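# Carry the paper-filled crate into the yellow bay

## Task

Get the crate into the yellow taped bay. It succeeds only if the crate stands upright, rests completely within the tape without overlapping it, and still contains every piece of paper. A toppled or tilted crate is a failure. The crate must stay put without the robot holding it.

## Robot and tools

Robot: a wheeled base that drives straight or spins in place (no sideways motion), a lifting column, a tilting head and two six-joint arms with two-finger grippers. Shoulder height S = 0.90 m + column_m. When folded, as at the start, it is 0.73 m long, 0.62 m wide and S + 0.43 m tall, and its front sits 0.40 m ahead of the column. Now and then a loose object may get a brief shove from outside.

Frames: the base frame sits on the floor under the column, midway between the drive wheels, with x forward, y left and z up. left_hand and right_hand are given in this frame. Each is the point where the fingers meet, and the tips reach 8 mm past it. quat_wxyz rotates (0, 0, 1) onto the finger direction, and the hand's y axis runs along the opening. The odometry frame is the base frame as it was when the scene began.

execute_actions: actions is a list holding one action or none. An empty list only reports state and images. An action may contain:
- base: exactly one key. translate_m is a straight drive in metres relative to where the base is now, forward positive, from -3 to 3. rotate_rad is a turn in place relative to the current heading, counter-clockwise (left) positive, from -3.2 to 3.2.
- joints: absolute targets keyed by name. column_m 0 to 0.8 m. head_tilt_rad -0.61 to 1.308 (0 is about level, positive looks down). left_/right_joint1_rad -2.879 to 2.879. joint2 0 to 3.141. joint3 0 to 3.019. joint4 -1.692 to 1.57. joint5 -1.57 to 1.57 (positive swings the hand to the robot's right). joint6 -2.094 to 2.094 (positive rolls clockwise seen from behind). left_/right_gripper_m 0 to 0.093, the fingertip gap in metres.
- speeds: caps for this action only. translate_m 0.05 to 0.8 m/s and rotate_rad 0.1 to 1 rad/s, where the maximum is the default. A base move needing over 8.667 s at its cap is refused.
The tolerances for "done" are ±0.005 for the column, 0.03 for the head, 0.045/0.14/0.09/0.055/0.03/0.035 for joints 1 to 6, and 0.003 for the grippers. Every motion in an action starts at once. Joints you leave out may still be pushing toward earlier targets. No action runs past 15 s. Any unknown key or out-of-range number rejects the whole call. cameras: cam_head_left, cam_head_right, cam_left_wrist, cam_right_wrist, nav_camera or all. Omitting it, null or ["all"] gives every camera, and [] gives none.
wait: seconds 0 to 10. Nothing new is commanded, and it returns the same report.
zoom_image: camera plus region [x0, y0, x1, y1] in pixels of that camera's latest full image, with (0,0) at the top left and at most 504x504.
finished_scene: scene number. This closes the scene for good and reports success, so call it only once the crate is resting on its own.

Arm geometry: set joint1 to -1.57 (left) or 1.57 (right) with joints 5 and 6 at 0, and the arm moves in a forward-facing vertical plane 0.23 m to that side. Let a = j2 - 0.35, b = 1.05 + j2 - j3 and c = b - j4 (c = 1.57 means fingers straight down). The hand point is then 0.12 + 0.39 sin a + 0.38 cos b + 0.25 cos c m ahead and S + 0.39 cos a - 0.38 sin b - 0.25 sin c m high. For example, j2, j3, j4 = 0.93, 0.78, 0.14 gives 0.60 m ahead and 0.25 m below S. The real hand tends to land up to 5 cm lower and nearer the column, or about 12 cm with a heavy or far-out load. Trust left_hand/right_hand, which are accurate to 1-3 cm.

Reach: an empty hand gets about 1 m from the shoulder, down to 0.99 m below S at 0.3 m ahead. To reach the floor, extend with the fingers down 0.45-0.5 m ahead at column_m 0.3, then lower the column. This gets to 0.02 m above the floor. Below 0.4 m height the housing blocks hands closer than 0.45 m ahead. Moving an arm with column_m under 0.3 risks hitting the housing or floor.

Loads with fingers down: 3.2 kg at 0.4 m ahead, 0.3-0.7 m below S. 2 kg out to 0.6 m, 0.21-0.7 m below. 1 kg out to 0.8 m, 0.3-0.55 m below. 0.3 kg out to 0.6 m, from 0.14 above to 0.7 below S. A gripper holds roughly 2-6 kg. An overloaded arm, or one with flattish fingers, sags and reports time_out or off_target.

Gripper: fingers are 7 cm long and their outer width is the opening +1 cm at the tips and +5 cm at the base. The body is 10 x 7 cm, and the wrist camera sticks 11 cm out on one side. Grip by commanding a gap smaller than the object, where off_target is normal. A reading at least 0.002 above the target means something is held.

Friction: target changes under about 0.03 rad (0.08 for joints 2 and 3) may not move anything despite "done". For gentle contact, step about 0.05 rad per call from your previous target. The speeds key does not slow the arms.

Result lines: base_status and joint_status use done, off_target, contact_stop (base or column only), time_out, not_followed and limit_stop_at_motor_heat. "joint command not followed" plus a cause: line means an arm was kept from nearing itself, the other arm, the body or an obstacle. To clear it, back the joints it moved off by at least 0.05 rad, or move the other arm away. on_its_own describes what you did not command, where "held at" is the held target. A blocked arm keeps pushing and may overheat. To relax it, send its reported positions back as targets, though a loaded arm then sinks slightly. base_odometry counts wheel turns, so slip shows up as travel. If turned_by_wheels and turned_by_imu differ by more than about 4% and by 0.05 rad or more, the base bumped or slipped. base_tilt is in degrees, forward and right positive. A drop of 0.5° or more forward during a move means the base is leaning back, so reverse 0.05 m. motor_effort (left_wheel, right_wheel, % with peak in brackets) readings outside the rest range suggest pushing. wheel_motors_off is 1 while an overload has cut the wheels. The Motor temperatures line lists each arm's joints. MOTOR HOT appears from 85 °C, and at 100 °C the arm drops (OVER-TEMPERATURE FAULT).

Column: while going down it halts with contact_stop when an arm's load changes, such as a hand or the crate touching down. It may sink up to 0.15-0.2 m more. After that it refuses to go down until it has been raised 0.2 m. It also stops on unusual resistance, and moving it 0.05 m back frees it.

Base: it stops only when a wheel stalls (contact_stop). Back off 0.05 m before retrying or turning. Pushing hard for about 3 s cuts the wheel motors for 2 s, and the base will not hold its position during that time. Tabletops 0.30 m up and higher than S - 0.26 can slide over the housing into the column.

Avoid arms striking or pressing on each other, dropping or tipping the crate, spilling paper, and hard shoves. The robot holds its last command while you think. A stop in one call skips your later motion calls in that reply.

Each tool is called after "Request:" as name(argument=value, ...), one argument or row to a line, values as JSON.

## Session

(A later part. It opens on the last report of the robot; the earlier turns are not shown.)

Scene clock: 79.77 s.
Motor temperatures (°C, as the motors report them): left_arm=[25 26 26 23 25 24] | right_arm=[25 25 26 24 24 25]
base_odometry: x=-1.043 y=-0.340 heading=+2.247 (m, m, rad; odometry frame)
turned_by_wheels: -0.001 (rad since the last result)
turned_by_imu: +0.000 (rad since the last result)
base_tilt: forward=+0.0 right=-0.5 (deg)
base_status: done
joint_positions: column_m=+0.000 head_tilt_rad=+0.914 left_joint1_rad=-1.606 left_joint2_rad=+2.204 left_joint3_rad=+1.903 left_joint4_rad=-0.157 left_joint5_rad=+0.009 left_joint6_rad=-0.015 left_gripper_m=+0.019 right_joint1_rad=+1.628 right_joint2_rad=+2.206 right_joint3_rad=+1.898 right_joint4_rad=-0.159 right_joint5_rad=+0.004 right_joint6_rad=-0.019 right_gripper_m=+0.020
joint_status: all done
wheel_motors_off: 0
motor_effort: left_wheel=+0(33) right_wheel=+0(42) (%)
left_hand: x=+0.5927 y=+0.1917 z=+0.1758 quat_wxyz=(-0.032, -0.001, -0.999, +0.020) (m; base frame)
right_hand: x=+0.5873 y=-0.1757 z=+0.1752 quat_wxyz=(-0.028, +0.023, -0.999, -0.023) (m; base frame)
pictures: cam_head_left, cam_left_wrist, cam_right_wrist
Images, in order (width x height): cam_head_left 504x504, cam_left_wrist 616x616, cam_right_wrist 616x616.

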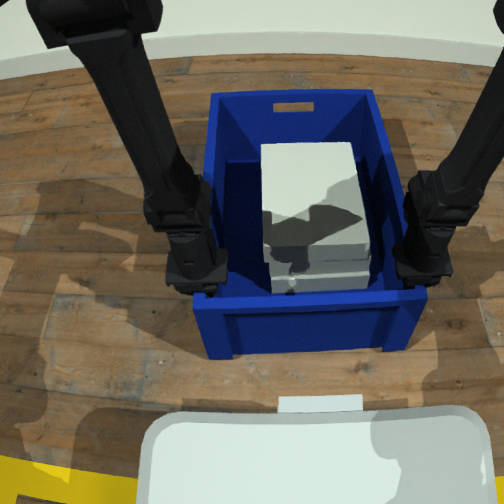

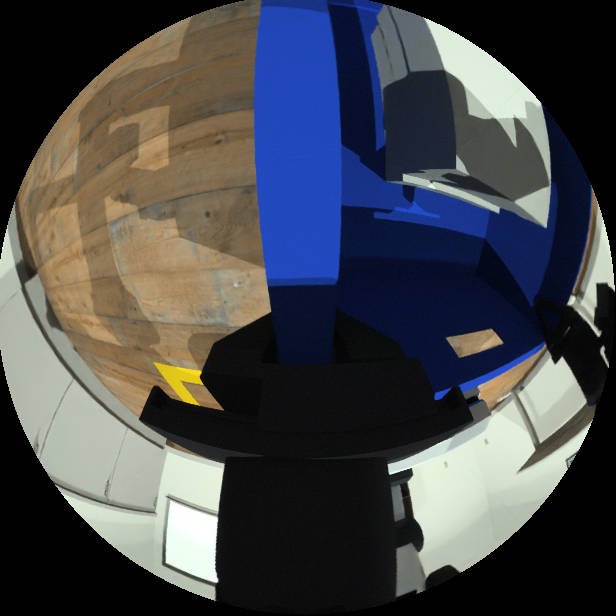

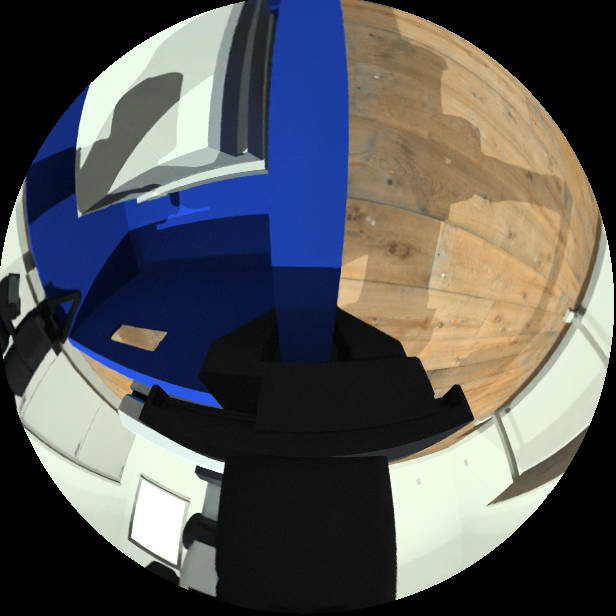

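Request:
execute_actions(
  actions=[
    {"base":{"translate_m":-1.05},"speeds":{"translate_m":0.35}},
  ],
  cameras=["cam_left_wrist","cam_right_wrist","cam_head_left","cam_head_right"],
)

Scene clock: 88.17 s.
Motor temperatures (°C, as the motors report them): left_arm=[25 27 26 23 25 24] | right_arm=[25 26 26 24 24 25]
base_odometry: x=-0.386 y=-1.159 heading=+2.247 (m, m, rad; odometry frame)
turned_by_wheels: -0.001 (rad since the last result)
turned_by_imu: +0.001 (rad since the last result)
base_tilt: forward=+0.0 right=-0.5 (deg)
base_status: done
joint_positions: column_m=+0.000 head_tilt_rad=+0.914 left_joint1_rad=-1.606 left_joint2_rad=+2.204 left_joint3_rad=+1.903 left_joint4_rad=-0.157 left_joint5_rad=+0.009 left_joint6_rad=-0.013 left_gripper_m=+0.019 right_joint1_rad=+1.627 right_joint2_rad=+2.206 right_joint3_rad=+1.896 right_joint4_rad=-0.159 right_joint5_rad=+0.004 right_joint6_rad=-0.017 right_gripper_m=+0.020
joint_status: not commanded
wheel_motors_off: 0
motor_effort: left_wheel=+1(48) right_wheel=+0(33) (%)
left_hand: x=+0.5927 y=+0.1916 z=+0.1758 quat_wxyz=(-0.032, -0.002, -0.999, +0.021) (m; base frame)
right_hand: x=+0.5862 y=-0.1760 z=+0.1750 quat_wxyz=(-0.027, +0.022, -0.999, -0.023) (m; base frame)
pictures: cam_head_left, cam_head_right, cam_left_wrist, cam_right_wrist
Images, in order (width x height): cam_head_left 504x504, cam_head_right 504x504, cam_left_wrist 616x616, cam_right_wrist 616x616.

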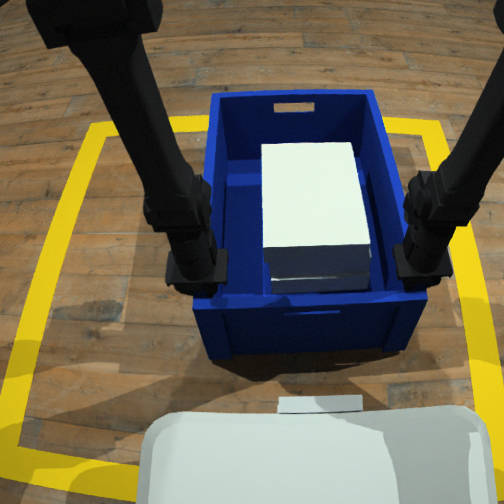

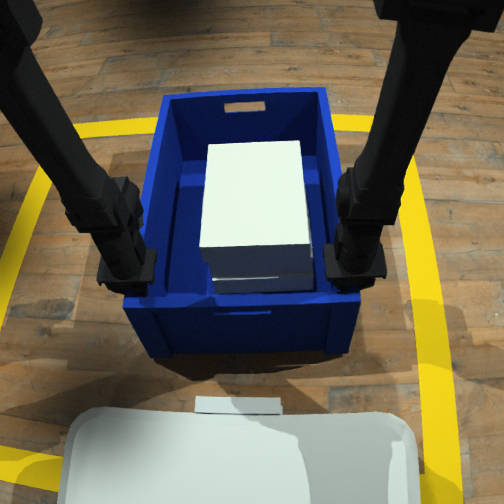

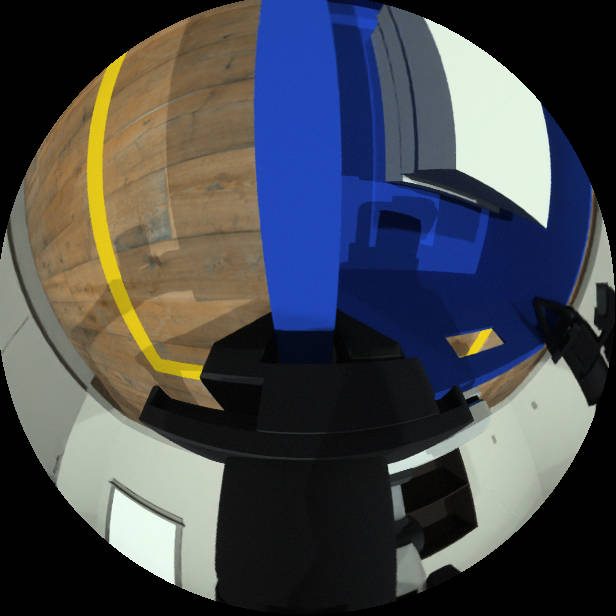

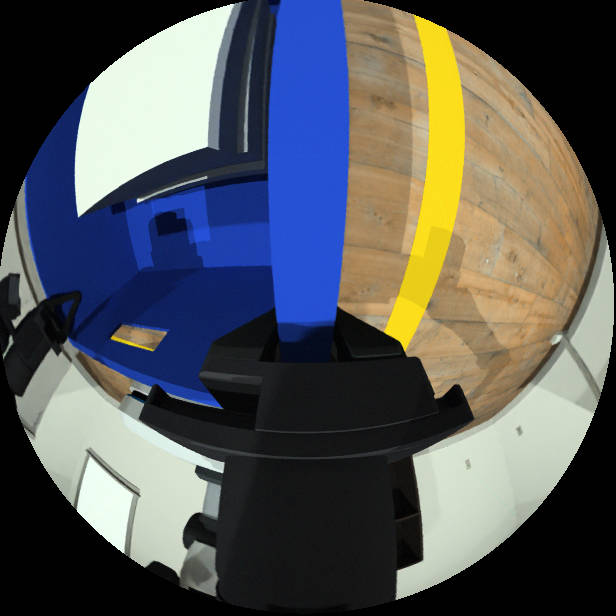

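Inside on all sides. Release.

Request:
execute_actions(
  actions=[
    {"joints":{"left_gripper_m":0.093,"right_gripper_m":0.093}},
  ],
  cameras=[],
)

Request:
execute_actions(
  actions=[
    {"joints":{"column_m":0.09}},
  ],
  cameras=["cam_head_left"],
)

Scene clock: 92.47 s.
Motor temperatures (°C, as the motors report them): left_arm=[25 27 26 23 25 24] | right_arm=[25 26 26 24 24 25]
base_odometry: x=-0.386 y=-1.159 heading=+2.247 (m, m, rad; odometry frame)
turned_by_wheels: +0.000 (rad since the last result)
turned_by_imu: +0.000 (rad since the last result)
base_tilt: forward=+0.1 right=-0.5 (deg)
base_status: not commanded
joint_positions: column_m=+0.000 head_tilt_rad=+0.914 left_joint1_rad=-1.605 left_joint2_rad=+2.199 left_joint3_rad=+1.886 left_joint4_rad=-0.174 left_joint5_rad=+0.000 left_joint6_rad=-0.012 left_gripper_m=+0.093 right_joint1_rad=+1.626 right_joint2_rad=+2.201 right_joint3_rad=+1.884 right_joint4_rad=-0.170 right_joint5_rad=+0.004 right_joint6_rad=-0.008 right_gripper_m=+0.093
joint_status: all done
wheel_motors_off: 0
motor_effort: left_wheel=-4(3) right_wheel=+1(2) (%)
left_hand: x=+0.5818 y=+0.1942 z=+0.1764 quat_wxyz=(-0.018, -0.002, -1.000, +0.015) (m; base frame)
right_hand: x=+0.5801 y=-0.1776 z=+0.1760 quat_wxyz=(-0.019, +0.017, -0.999, -0.022) (m; base frame)
pictures: none
No camera images: the call's "cameras" was empty. Leave "cameras" out to get every camera's image.

Scene clock: 94.23 s.
Motor temperatures (°C, as the motors report them): left_arm=[25 27 26 23 25 24] | right_arm=[25 26 26 24 24 25]
base_odometry: x=-0.386 y=-1.159 heading=+2.247 (m, m, rad; odometry frame)
turned_by_wheels: +0.000 (rad since the last result)
turned_by_imu: +0.000 (rad since the last result)
base_tilt: forward=+0.0 right=-0.5 (deg)
base_status: not commanded
joint_positions: column_m=+0.090 head_tilt_rad=+0.914 left_joint1_rad=-1.605 left_joint2_rad=+2.199 left_joint3_rad=+1.876 left_joint4_rad=-0.180 left_joint5_rad=+0.000 left_joint6_rad=-0.010 left_gripper_m=+0.093 right_joint1_rad=+1.626 right_joint2_rad=+2.201 right_joint3_rad=+1.873 right_joint4_rad=-0.176 right_joint5_rad=+0.003 right_joint6_rad=-0.007 right_gripper_m=+0.093
joint_status: all done
wheel_motors_off: 0
motor_effort: left_wheel=-2(2) right_wheel=+2(1) (%)
left_hand: x=+0.5744 y=+0.1943 z=+0.2654 quat_wxyz=(-0.010, -0.004, -1.000, +0.015) (m; base frame)
right_hand: x=+0.5718 y=-0.1777 z=+0.2649 quat_wxyz=(-0.010, +0.017, -1.000, -0.022) (m; base frame)
pictures: cam_head_left
Images, in order (width x height): cam_head_left 504x504.

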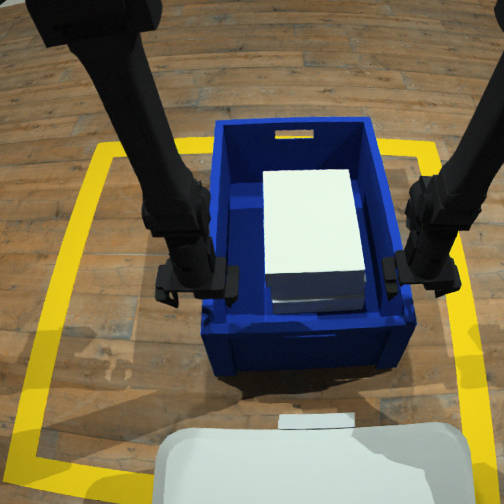

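Request:
finished_scene(
  scene=1,
)

The scene is finished: the task was done.


## Next scene

The same job, from a new start.

Request:
execute_actions(
  actions=[],
)

Scene clock: 0.00 s.
Motor temperatures (°C, as the motors report them): left_arm=[25 25 26 23 25 24] | right_arm=[25 24 26 24 24 25]
base_odometry: x=+0.000 y=+0.000 heading=+0.000 (m, m, rad; odometry frame)
turned_by_wheels: +0.000 (rad since the last result)
turned_by_imu: +0.000 (rad since the last result)
base_tilt: forward=+0.0 right=-0.5 (deg)
base_status: not commanded
joint_positions: column_m=+0.551 head_tilt_rad=+0.872 left_joint1_rad=-1.573 left_joint2_rad=+0.901 left_joint3_rad=+0.408 left_joint4_rad=-0.991 left_joint5_rad=-0.005 left_joint6_rad=+0.026 left_gripper_m=+0.094 right_joint1_rad=+1.572 right_joint2_rad=+0.851 right_joint3_rad=+0.408 right_joint4_rad=-0.897 right_joint5_rad=-0.008 right_joint6_rad=-0.037 right_gripper_m=+0.095
joint_status: not commanded
wheel_motors_off: 0
motor_effort: left_wheel=+6 right_wheel=+0 (%)
left_hand: x=+0.1370 y=+0.2249 z=+1.2576 quat_wxyz=(+0.462, -0.014, -0.887, +0.005) (m; base frame)
right_hand: x=+0.1614 y=-0.2238 z=+1.2411 quat_wxyz=(+0.397, +0.016, -0.918, -0.011) (m; base frame)
pictures: cam_head_left, cam_head_right, cam_left_wrist, cam_right_wrist, nav_camera
Images, in order (width x height): cam_head_left 504x504, cam_head_right 504x504, cam_left_wrist 616x616, cam_right_wrist 616x616, nav_camera 504x504.

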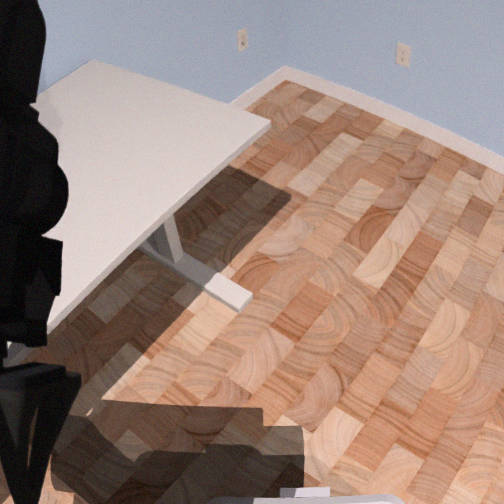

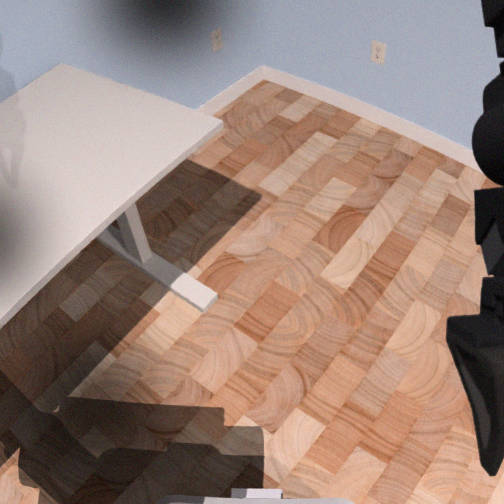

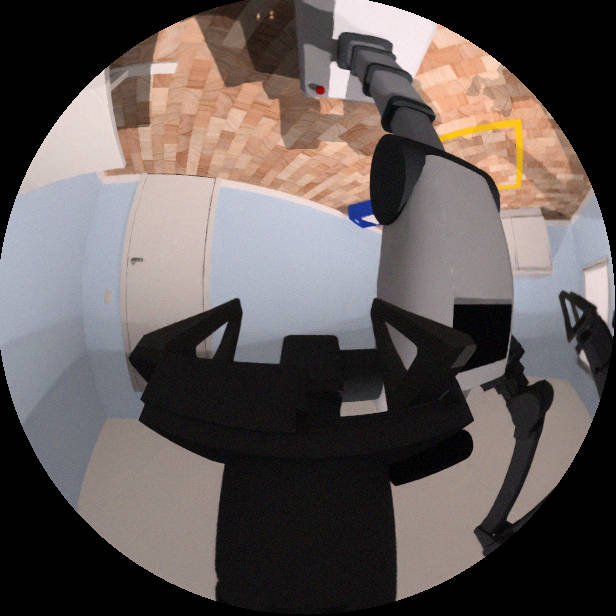

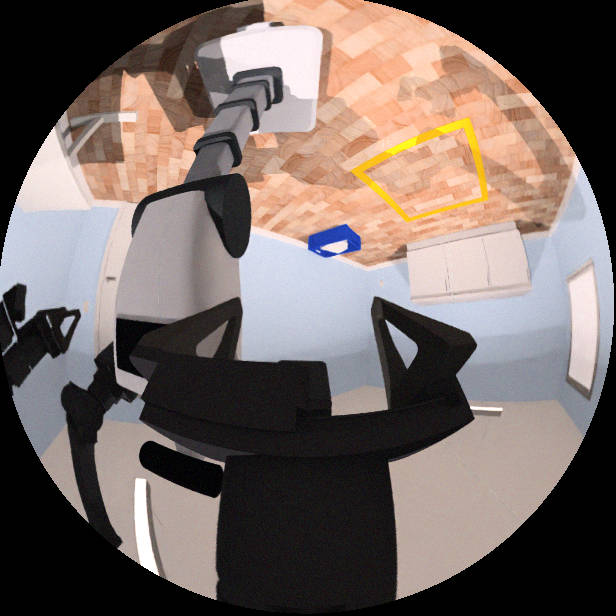

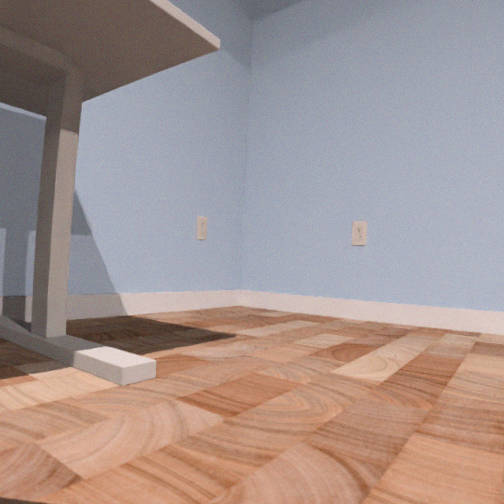

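Request:
execute_actions(
  actions=[
    {"base":{"rotate_rad":-2.5}},
  ],
  cameras=["cam_head_left","cam_head_right","nav_camera"],
)

Scene clock: 9.03 s.
Motor temperatures (°C, as the motors report them): left_arm=[25 25 26 23 25 24] | right_arm=[25 24 26 24 24 25]
base_odometry: x=+0.000 y=+0.000 heading=-2.499 (m, m, rad; odometry frame)
turned_by_wheels: -2.499 (rad since the last result)
turned_by_imu: -2.493 (rad since the last result)
base_tilt: forward=+0.0 right=-0.5 (deg)
base_status: done
joint_positions: column_m=+0.551 head_tilt_rad=+0.872 left_joint1_rad=-1.573 left_joint2_rad=+0.901 left_joint3_rad=+0.408 left_joint4_rad=-0.991 left_joint5_rad=-0.005 left_joint6_rad=+0.026 left_gripper_m=+0.094 right_joint1_rad=+1.572 right_joint2_rad=+0.851 right_joint3_rad=+0.408 right_joint4_rad=-0.897 right_joint5_rad=-0.008 right_joint6_rad=-0.037 right_gripper_m=+0.095
joint_status: not commanded
wheel_motors_off: 0
motor_effort: left_wheel=+2(47) right_wheel=-2(30) (%)
left_hand: x=+0.1370 y=+0.2249 z=+1.2576 quat_wxyz=(+0.462, -0.014, -0.887, +0.005) (m; base frame)
right_hand: x=+0.1614 y=-0.2238 z=+1.2411 quat_wxyz=(+0.397, +0.016, -0.918, -0.011) (m; base frame)
pictures: cam_head_left, cam_head_right, nav_camera
Images, in order (width x height): cam_head_left 504x504, cam_head_right 504x504, nav_camera 504x504.

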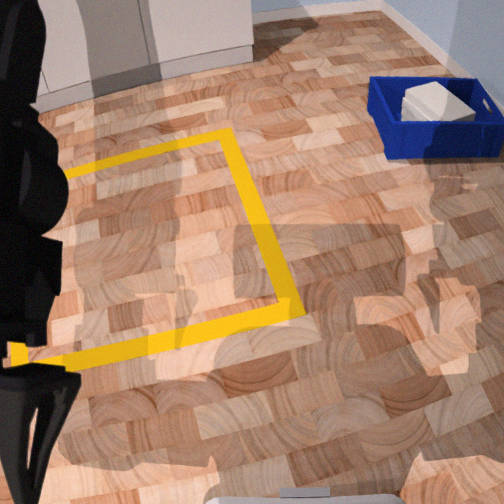

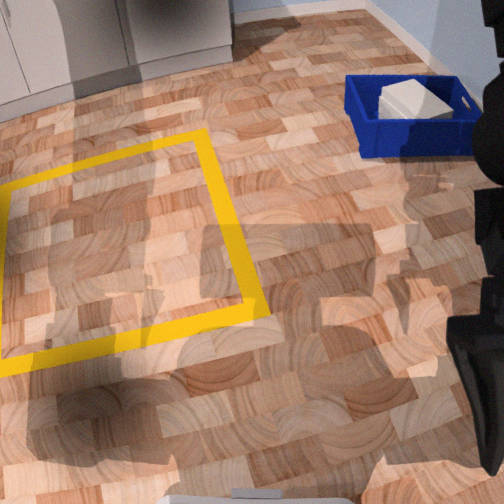

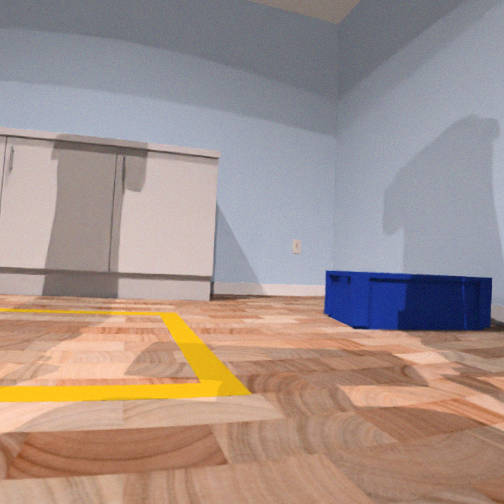

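Request:
execute_actions(
  actions=[
    {"base":{"rotate_rad":0.18}},
  ],
  cameras=[],
)

Request:
execute_actions(
  actions=[
    {"base":{"translate_m":1.65},"joints":{"column_m":0.3,"left_joint1_rad":-1.6,"left_joint2_rad":2.2,"left_joint3_rad":1.87,"left_joint4_rad":-0.19,"left_joint5_rad":0,"left_joint6_rad":0,"right_joint1_rad":1.61,"right_joint2_rad":2.2,"right_joint3_rad":1.87,"right_joint4_rad":-0.19,"right_joint5_rad":0,"right_joint6_rad":0}},
  ],
  cameras=["cam_head_left","cam_right_wrist"],
)

Request:
execute_actions(
  actions=[
    {"base":{"rotate_rad":-1.33},"joints":{"column_m":0.17}},
  ],
)

Scene clock: 32.87 s.
Motor temperatures (°C, as the motors report them): left_arm=[25 25 26 24 25 24] | right_arm=[25 24 26 24 24 25]
base_odometry: x=+0.000 y=+0.000 heading=-2.320 (m, m, rad; odometry frame)
turned_by_wheels: +0.179 (rad since the last result)
turned_by_imu: +0.179 (rad since the last result)
base_tilt: forward=+0.0 right=-0.5 (deg)
base_status: done
joint_positions: column_m=+0.551 head_tilt_rad=+0.872 left_joint1_rad=-1.573 left_joint2_rad=+0.901 left_joint3_rad=+0.408 left_joint4_rad=-0.991 left_joint5_rad=-0.005 left_joint6_rad=+0.026 left_gripper_m=+0.094 right_joint1_rad=+1.572 right_joint2_rad=+0.851 right_joint3_rad=+0.408 right_joint4_rad=-0.897 right_joint5_rad=-0.008 right_joint6_rad=-0.037 right_gripper_m=+0.095
joint_status: not commanded
wheel_motors_off: 0
motor_effort: left_wheel=-3(25) right_wheel=+2(25) (%)
left_hand: x=+0.1370 y=+0.2249 z=+1.2576 quat_wxyz=(+0.462, -0.014, -0.887, +0.005) (m; base frame)
right_hand: x=+0.1614 y=-0.2238 z=+1.2411 quat_wxyz=(+0.397, +0.016, -0.918, -0.011) (m; base frame)
pictures: none
No camera images: the call's "cameras" was empty. Leave "cameras" out to get every camera's image.

Scene clock: 37.10 s.
Motor temperatures (°C, as the motors report them): left_arm=[25 25 26 23 25 24] | right_arm=[25 24 26 24 24 25]
base_odometry: x=-1.124 y=-1.208 heading=-2.321 (m, m, rad; odometry frame)
turned_by_wheels: -0.001 (rad since the last result)
turned_by_imu: -0.006 (rad since the last result)
base_tilt: forward=+0.1 right=-0.5 (deg)
base_status: done
joint_positions: column_m=+0.300 head_tilt_rad=+0.872 left_joint1_rad=-1.590 left_joint2_rad=+2.206 left_joint3_rad=+1.866 left_joint4_rad=-0.197 left_joint5_rad=-0.002 left_joint6_rad=+0.007 left_gripper_m=+0.094 right_joint1_rad=+1.603 right_joint2_rad=+2.208 right_joint3_rad=+1.866 right_joint4_rad=-0.197 right_joint5_rad=-0.002 right_joint6_rad=-0.012 right_gripper_m=+0.095
joint_status: all done
wheel_motors_off: 0
motor_effort: left_wheel=+2(40) right_wheel=+1(58) (%)
left_hand: x=+0.5589 y=+0.2084 z=+0.4713 quat_wxyz=(+0.007, -0.008, -1.000, +0.007) (m; base frame)
right_hand: x=+0.5574 y=-0.1974 z=+0.4708 quat_wxyz=(+0.008, +0.014, -1.000, -0.015) (m; base frame)
pictures: cam_head_left, cam_right_wrist
Images, in order (width x height): cam_head_left 504x504, cam_right_wrist 616x616.

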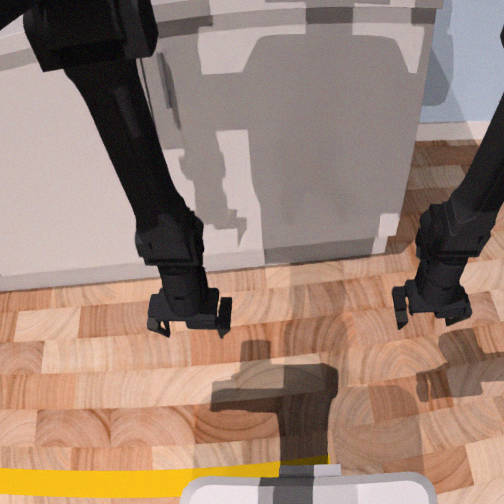

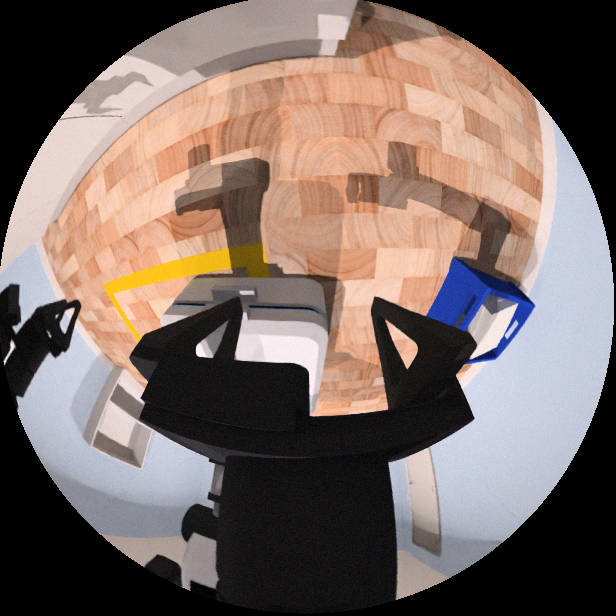

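Scene clock: 39.97 s.
Motor temperatures (°C, as the motors report them): left_arm=[25 26 26 23 25 24] | right_arm=[25 25 26 24 24 25]
base_odometry: x=-1.124 y=-1.208 heading=+2.633 (m, m, rad; odometry frame)
turned_by_wheels: -1.329 (rad since the last result)
turned_by_imu: -1.325 (rad since the last result)
base_tilt: forward=+0.0 right=-0.5 (deg)
base_status: done
joint_positions: column_m=+0.170 head_tilt_rad=+0.872 left_joint1_rad=-1.598 left_joint2_rad=+2.205 left_joint3_rad=+1.866 left_joint4_rad=-0.197 left_joint5_rad=-0.002 left_joint6_rad=+0.007 left_gripper_m=+0.094 right_joint1_rad=+1.605 right_joint2_rad=+2.208 right_joint3_rad=+1.866 right_joint4_rad=-0.197 right_joint5_rad=-0.001 right_joint6_rad=-0.012 right_gripper_m=+0.095
joint_status: all done
wheel_motors_off: 0
motor_effort: left_wheel=+2(38) right_wheel=-3(50) (%)
left_hand: x=+0.5591 y=+0.2007 z=+0.3417 quat_wxyz=(+0.006, -0.011, -1.000, +0.011) (m; base frame)
right_hand: x=+0.5574 y=-0.1958 z=+0.3408 quat_wxyz=(+0.008, +0.014, -1.000, -0.015) (m; base frame)
pictures: cam_head_left, cam_head_right, cam_left_wrist, cam_right_wrist, nav_camera
Images, in order (width x height): cam_head_left 504x504, cam_head_right 504x504, cam_left_wrist 616x616, cam_right_wrist 616x616, nav_camera 504x504.

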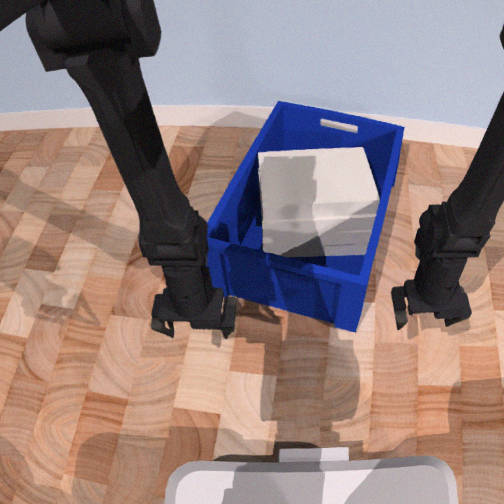

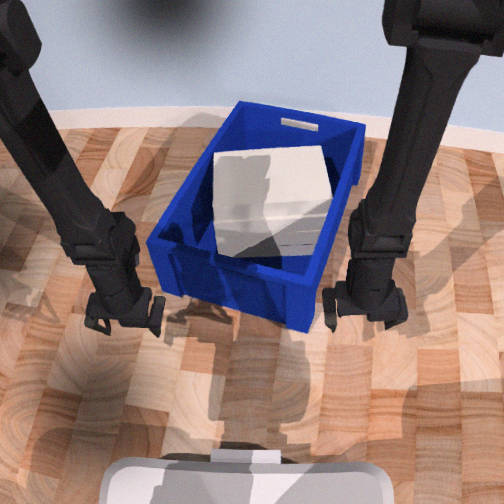

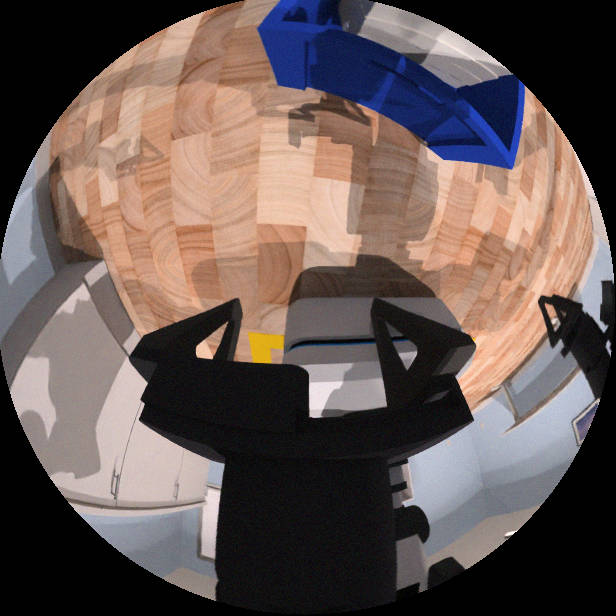

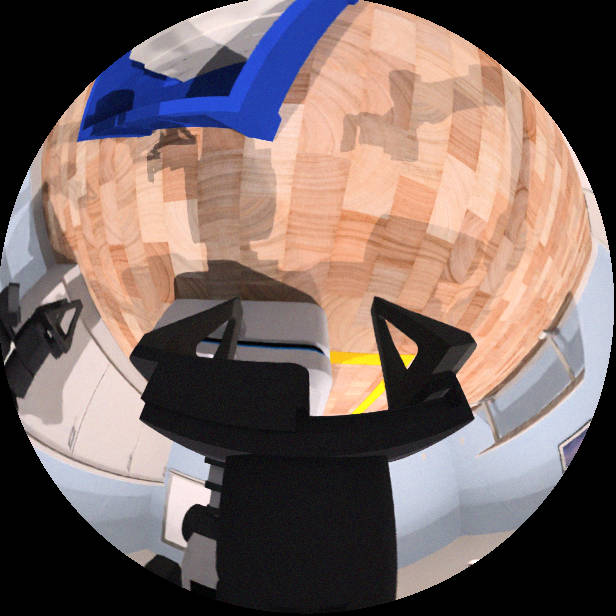

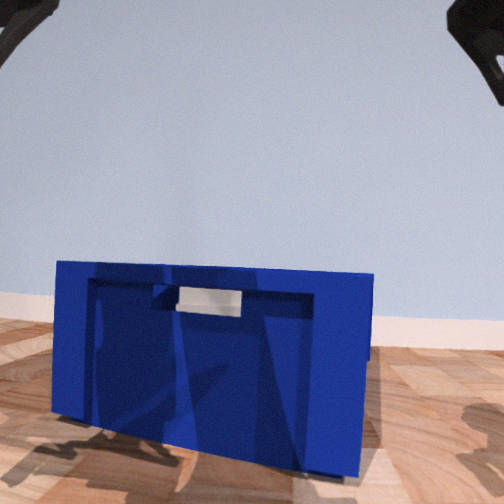

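Request:
execute_actions(
  actions=[
    {"base":{"translate_m":0.23},"joints":{"column_m":0.09,"head_tilt_rad":1.0,"left_joint2_rad":2.355,"left_joint3_rad":2.44,"left_joint4_rad":-0.605,"left_joint6_rad":0.36,"right_joint1_rad":1.65,"right_joint6_rad":0.39}},
  ],
)

Scene clock: 50.27 s.
Motor temperatures (°C, as the motors report them): left_arm=[25 26 26 23 25 24] | right_arm=[25 25 26 24 24 25]
base_odometry: x=-1.325 y=-1.096 heading=+2.632 (m, m, rad; odometry frame)
turned_by_wheels: -0.001 (rad since the last result)
turned_by_imu: -0.002 (rad since the last result)
base_tilt: forward=+0.0 right=-0.5 (deg)
base_status: done
joint_positions: column_m=+0.090 head_tilt_rad=+1.000 left_joint1_rad=-1.598 left_joint2_rad=+2.339 left_joint3_rad=+2.441 left_joint4_rad=-0.600 left_joint5_rad=-0.002 left_joint6_rad=+0.351 left_gripper_m=+0.094 right_joint1_rad=+1.653 right_joint2_rad=+2.206 right_joint3_rad=+1.868 right_joint4_rad=-0.197 right_joint5_rad=-0.001 right_joint6_rad=+0.375 right_gripper_m=+0.095
joint_status: all done
wheel_motors_off: 0
motor_effort: left_wheel=-1(51) right_wheel=+0(42) (%)
left_hand: x=+0.7047 y=+0.1991 z=+0.2797 quat_wxyz=(-0.015, -0.181, -0.983, +0.009) (m; base frame)
right_hand: x=+0.5585 y=-0.1533 z=+0.2637 quat_wxyz=(+0.013, -0.166, -0.985, -0.034) (m; base frame)
pictures: cam_head_left, cam_head_right, cam_left_wrist, cam_right_wrist, nav_camera
Images, in order (width x height): cam_head_left 504x504, cam_head_right 504x504, cam_left_wrist 616x616, cam_right_wrist 616x616, nav_camera 504x504.

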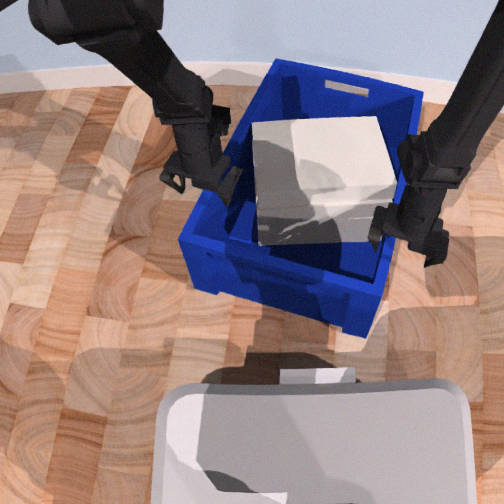

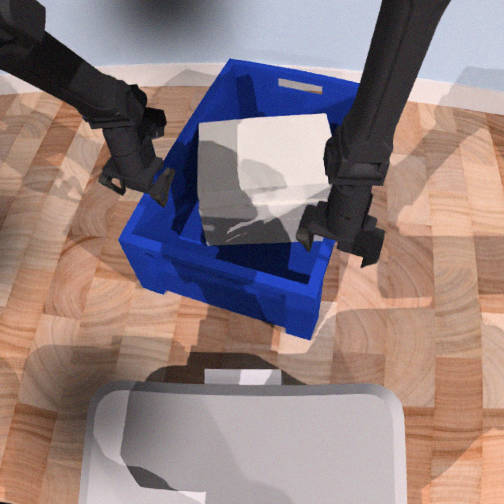

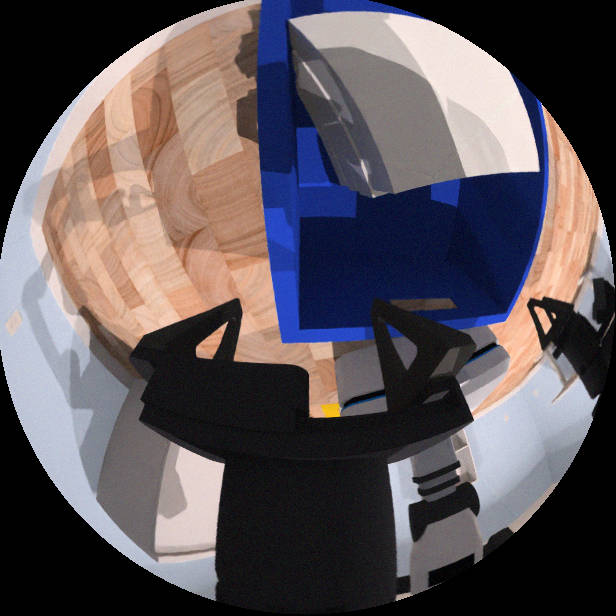

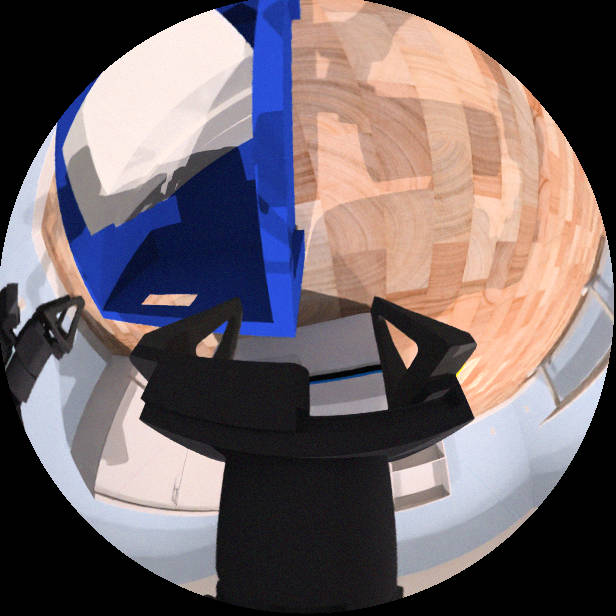

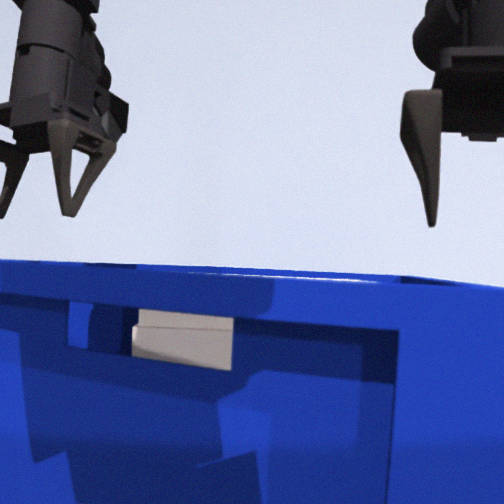

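Both hands ~2.5 cm left.

Request:
execute_actions(
  actions=[
    {"joints":{"column_m":0.0,"left_joint1_rad":-1.568,"right_joint1_rad":1.685,"left_joint2_rad":2.375}},
  ],
  cameras=["cam_left_wrist","cam_right_wrist"],
)

Scene clock: 56.20 s.
Motor temperatures (°C, as the motors report them): left_arm=[25 27 26 23 25 24] | right_arm=[25 25 26 24 24 25]
base_odometry: x=-1.325 y=-1.096 heading=+2.632 (m, m, rad; odometry frame)
turned_by_wheels: +0.000 (rad since the last result)
turned_by_imu: +0.000 (rad since the last result)
base_tilt: forward=+0.0 right=-0.5 (deg)
base_status: not commanded
joint_positions: column_m=+0.000 head_tilt_rad=+1.000 left_joint1_rad=-1.574 left_joint2_rad=+2.359 left_joint3_rad=+2.441 left_joint4_rad=-0.600 left_joint5_rad=-0.002 left_joint6_rad=+0.351 left_gripper_m=+0.094 right_joint1_rad=+1.680 right_joint2_rad=+2.206 right_joint3_rad=+1.868 right_joint4_rad=-0.197 right_joint5_rad=-0.001 right_joint6_rad=+0.375 right_gripper_m=+0.095
joint_status: all done
wheel_motors_off: 0
motor_effort: left_wheel=-2(2) right_wheel=+1(2) (%)
left_hand: x=+0.6901 y=+0.2214 z=+0.1776 quat_wxyz=(-0.003, -0.175, -0.984, +0.000) (m; base frame)
right_hand: x=+0.5573 y=-0.1298 z=+0.1757 quat_wxyz=(+0.015, -0.159, -0.986, -0.046) (m; base frame)
pictures: cam_left_wrist, cam_right_wrist
Images, in order (width x height): cam_left_wrist 616x616, cam_right_wrist 616x616.

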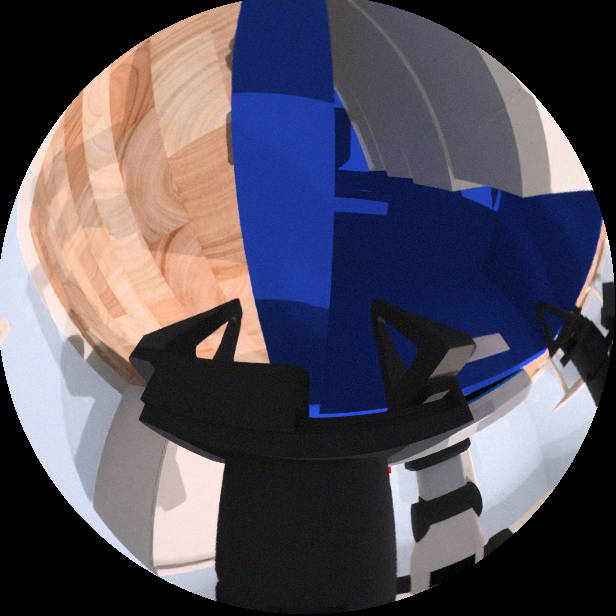

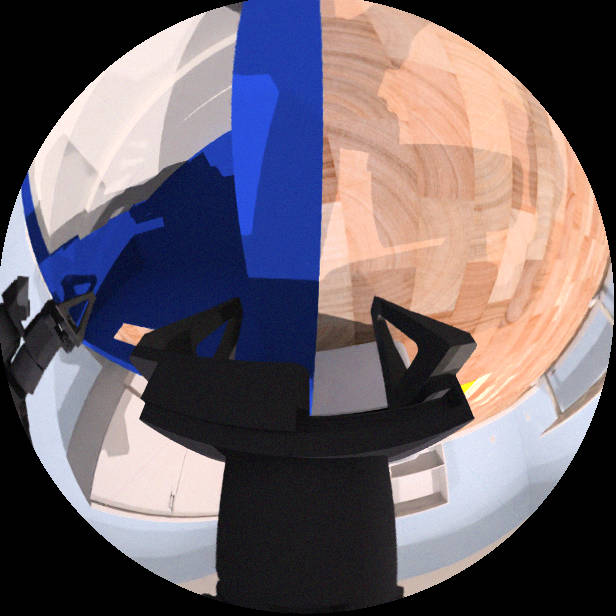

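Request:
execute_actions(
  actions=[
    {"joints":{"left_gripper_m":0,"right_gripper_m":0}},
  ],
  cameras=[],
)

Request:
execute_actions(
  actions=[
    {"base":{"translate_m":-1.5},"speeds":{"translate_m":0.35},"joints":{"head_tilt_rad":0.9}},
  ],
  cameras=["cam_left_wrist","cam_right_wrist","cam_head_left","cam_head_right"],
)

Scene clock: 61.67 s.
Motor temperatures (°C, as the motors report them): left_arm=[25 27 26 23 25 24] | right_arm=[25 26 26 24 24 25]
base_odometry: x=-1.325 y=-1.096 heading=+2.632 (m, m, rad; odometry frame)
turned_by_wheels: +0.000 (rad since the last result)
turned_by_imu: +0.000 (rad since the last result)
base_tilt: forward=+0.0 right=-0.5 (deg)
base_status: not commanded
joint_positions: column_m=+0.000 head_tilt_rad=+1.000 left_joint1_rad=-1.573 left_joint2_rad=+2.359 left_joint3_rad=+2.441 left_joint4_rad=-0.600 left_joint5_rad=-0.001 left_joint6_rad=+0.355 left_gripper_m=+0.020 right_joint1_rad=+1.688 right_joint2_rad=+2.206 right_joint3_rad=+1.870 right_joint4_rad=-0.195 right_joint5_rad=+0.018 right_joint6_rad=+0.376 right_gripper_m=+0.020
joint_status: left_gripper_m off_target (ended at +0.020, target +0.000); right_gripper_m off_target (ended at +0.020, target +0.000)
wheel_motors_off: 0
motor_effort: left_wheel=-2(5) right_wheel=+2(2) (%)
left_hand: x=+0.6902 y=+0.2231 z=+0.1776 quat_wxyz=(-0.003, -0.177, -0.984, +0.000) (m; base frame)
right_hand: x=+0.5591 y=-0.1262 z=+0.1762 quat_wxyz=(+0.011, -0.158, -0.987, -0.040) (m; base frame)
pictures: none
No camera images: the call's "cameras" was empty. Leave "cameras" out to get every camera's image.

Scene clock: 67.00 s.
Motor temperatures (°C, as the motors report them): left_arm=[25 27 26 23 25 24] | right_arm=[25 26 26 24 24 25]
base_odometry: x=-0.016 y=-1.828 heading=+2.631 (m, m, rad; odometry frame)
turned_by_wheels: -0.001 (rad since the last result)
turned_by_imu: +0.003 (rad since the last result)
base_tilt: forward=+0.0 right=-0.4 (deg)
base_status: done
joint_positions: column_m=+0.000 head_tilt_rad=+0.914 left_joint1_rad=-1.576 left_joint2_rad=+2.362 left_joint3_rad=+2.452 left_joint4_rad=-0.575 left_joint5_rad=+0.009 left_joint6_rad=+0.337 left_gripper_m=+0.020 right_joint1_rad=+1.677 right_joint2_rad=+2.208 right_joint3_rad=+1.897 right_joint4_rad=-0.173 right_joint5_rad=+0.024 right_joint6_rad=+0.339 right_gripper_m=+0.020
joint_status: all done
wheel_motors_off: 0
motor_effort: left_wheel=+0(34) right_wheel=+1(59) (%)
left_hand: x=+0.7004 y=+0.2185 z=+0.1786 quat_wxyz=(-0.020, -0.169, -0.985, +0.003) (m; base frame)
right_hand: x=+0.5808 y=-0.1356 z=+0.1769 quat_wxyz=(-0.014, -0.143, -0.989, -0.037) (m; base frame)
pictures: cam_head_left, cam_head_right, cam_left_wrist, cam_right_wrist
Images, in order (width x height): cam_head_left 504x504, cam_head_right 504x504, cam_left_wrist 616x616, cam_right_wrist 616x616.

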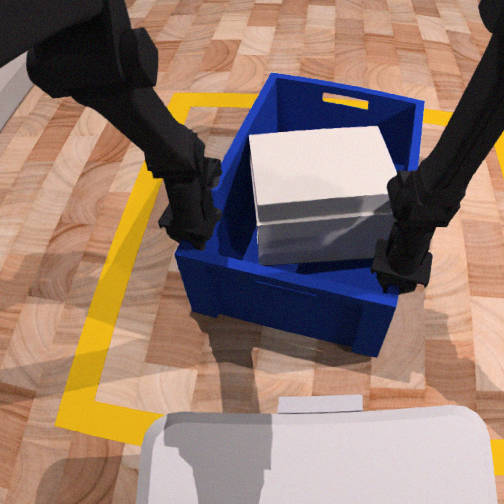

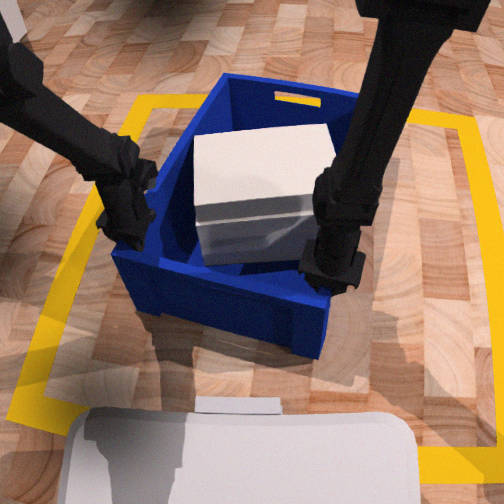

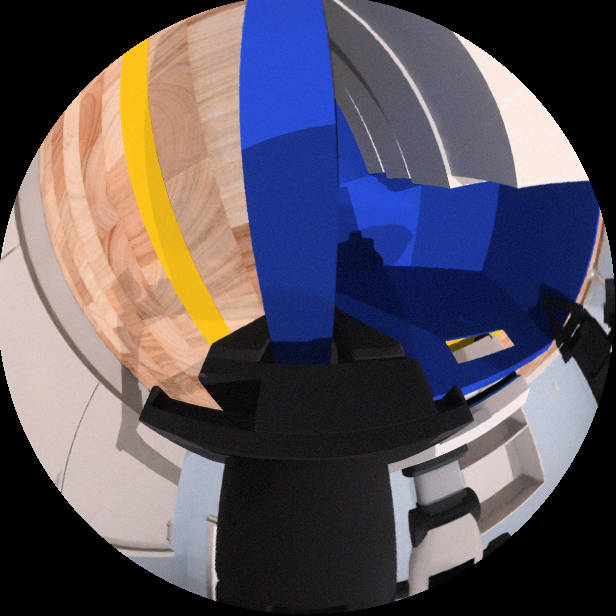

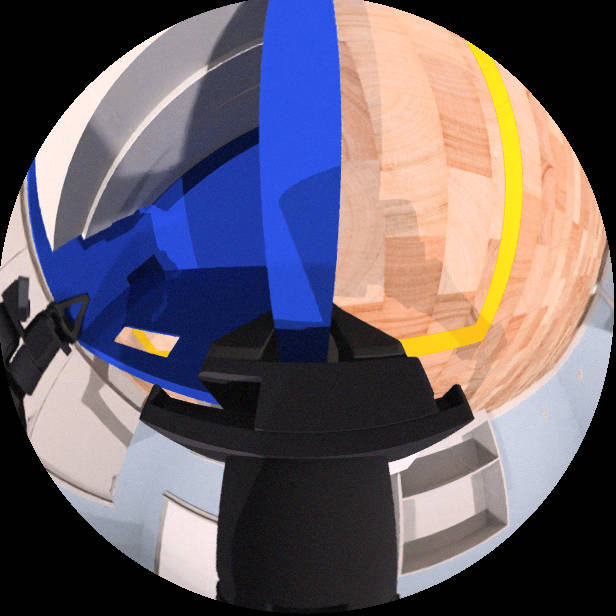

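Request:
execute_actions(
  actions=[
    {"joints":{"left_gripper_m":0.093,"right_gripper_m":0.093}},
  ],
  cameras=[],
)

Request:
execute_actions(
  actions=[
    {"joints":{"column_m":0.08}},
  ],
  cameras=["cam_head_left"],
)

Scene clock: 72.40 s.
Motor temperatures (°C, as the motors report them): left_arm=[25 27 26 23 25 24] | right_arm=[25 26 26 24 24 25]
base_odometry: x=-0.016 y=-1.828 heading=+2.631 (m, m, rad; odometry frame)
turned_by_wheels: +0.000 (rad since the last result)
turned_by_imu: +0.000 (rad since the last result)
base_tilt: forward=+0.0 right=-0.5 (deg)
base_status: not commanded
joint_positions: column_m=+0.000 head_tilt_rad=+0.914 left_joint1_rad=-1.576 left_joint2_rad=+2.362 left_joint3_rad=+2.447 left_joint4_rad=-0.594 left_joint5_rad=+0.002 left_joint6_rad=+0.348 left_gripper_m=+0.093 right_joint1_rad=+1.678 right_joint2_rad=+2.205 right_joint3_rad=+1.869 right_joint4_rad=-0.177 right_joint5_rad=+0.003 right_joint6_rad=+0.374 right_gripper_m=+0.093
joint_status: all done
wheel_motors_off: 0
motor_effort: left_wheel=-4(2) right_wheel=+4(3) (%)
left_hand: x=+0.6929 y=+0.2197 z=+0.1774 quat_wxyz=(-0.008, -0.174, -0.985, +0.002) (m; base frame)
right_hand: x=+0.5637 y=-0.1320 z=+0.1759 quat_wxyz=(+0.004, -0.159, -0.986, -0.045) (m; base frame)
pictures: none
No camera images: the call's "cameras" was empty. Leave "cameras" out to get every camera's image.

Scene clock: 74.03 s.
Motor temperatures (°C, as the motors report them): left_arm=[25 27 26 23 25 24] | right_arm=[25 26 26 24 24 25]
base_odometry: x=-0.016 y=-1.828 heading=+2.631 (m, m, rad; odometry frame)
turned_by_wheels: +0.000 (rad since the last result)
turned_by_imu: +0.000 (rad since the last result)
base_tilt: forward=+0.0 right=-0.5 (deg)
base_status: not commanded
joint_positions: column_m=+0.080 head_tilt_rad=+0.914 left_joint1_rad=-1.576 left_joint2_rad=+2.362 left_joint3_rad=+2.445 left_joint4_rad=-0.595 left_joint5_rad=+0.002 left_joint6_rad=+0.350 left_gripper_m=+0.093 right_joint1_rad=+1.678 right_joint2_rad=+2.205 right_joint3_rad=+1.869 right_joint4_rad=-0.177 right_joint5_rad=+0.003 right_joint6_rad=+0.374 right_gripper_m=+0.093
joint_status: all done
wheel_motors_off: 0
motor_effort: left_wheel=-3(1) right_wheel=+3(3) (%)
left_hand: x=+0.6917 y=+0.2197 z=+0.2569 quat_wxyz=(-0.006, -0.175, -0.985, +0.002) (m; base frame)
right_hand: x=+0.5637 y=-0.1320 z=+0.2557 quat_wxyz=(+0.004, -0.160, -0.986, -0.045) (m; base frame)
pictures: cam_head_left
Images, in order (width x height): cam_head_left 504x504.

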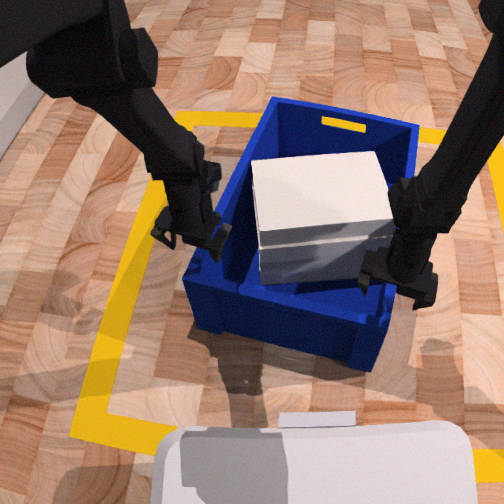

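Request:
finished_scene(
  scene=2,
)

The scene is finished: the task was done.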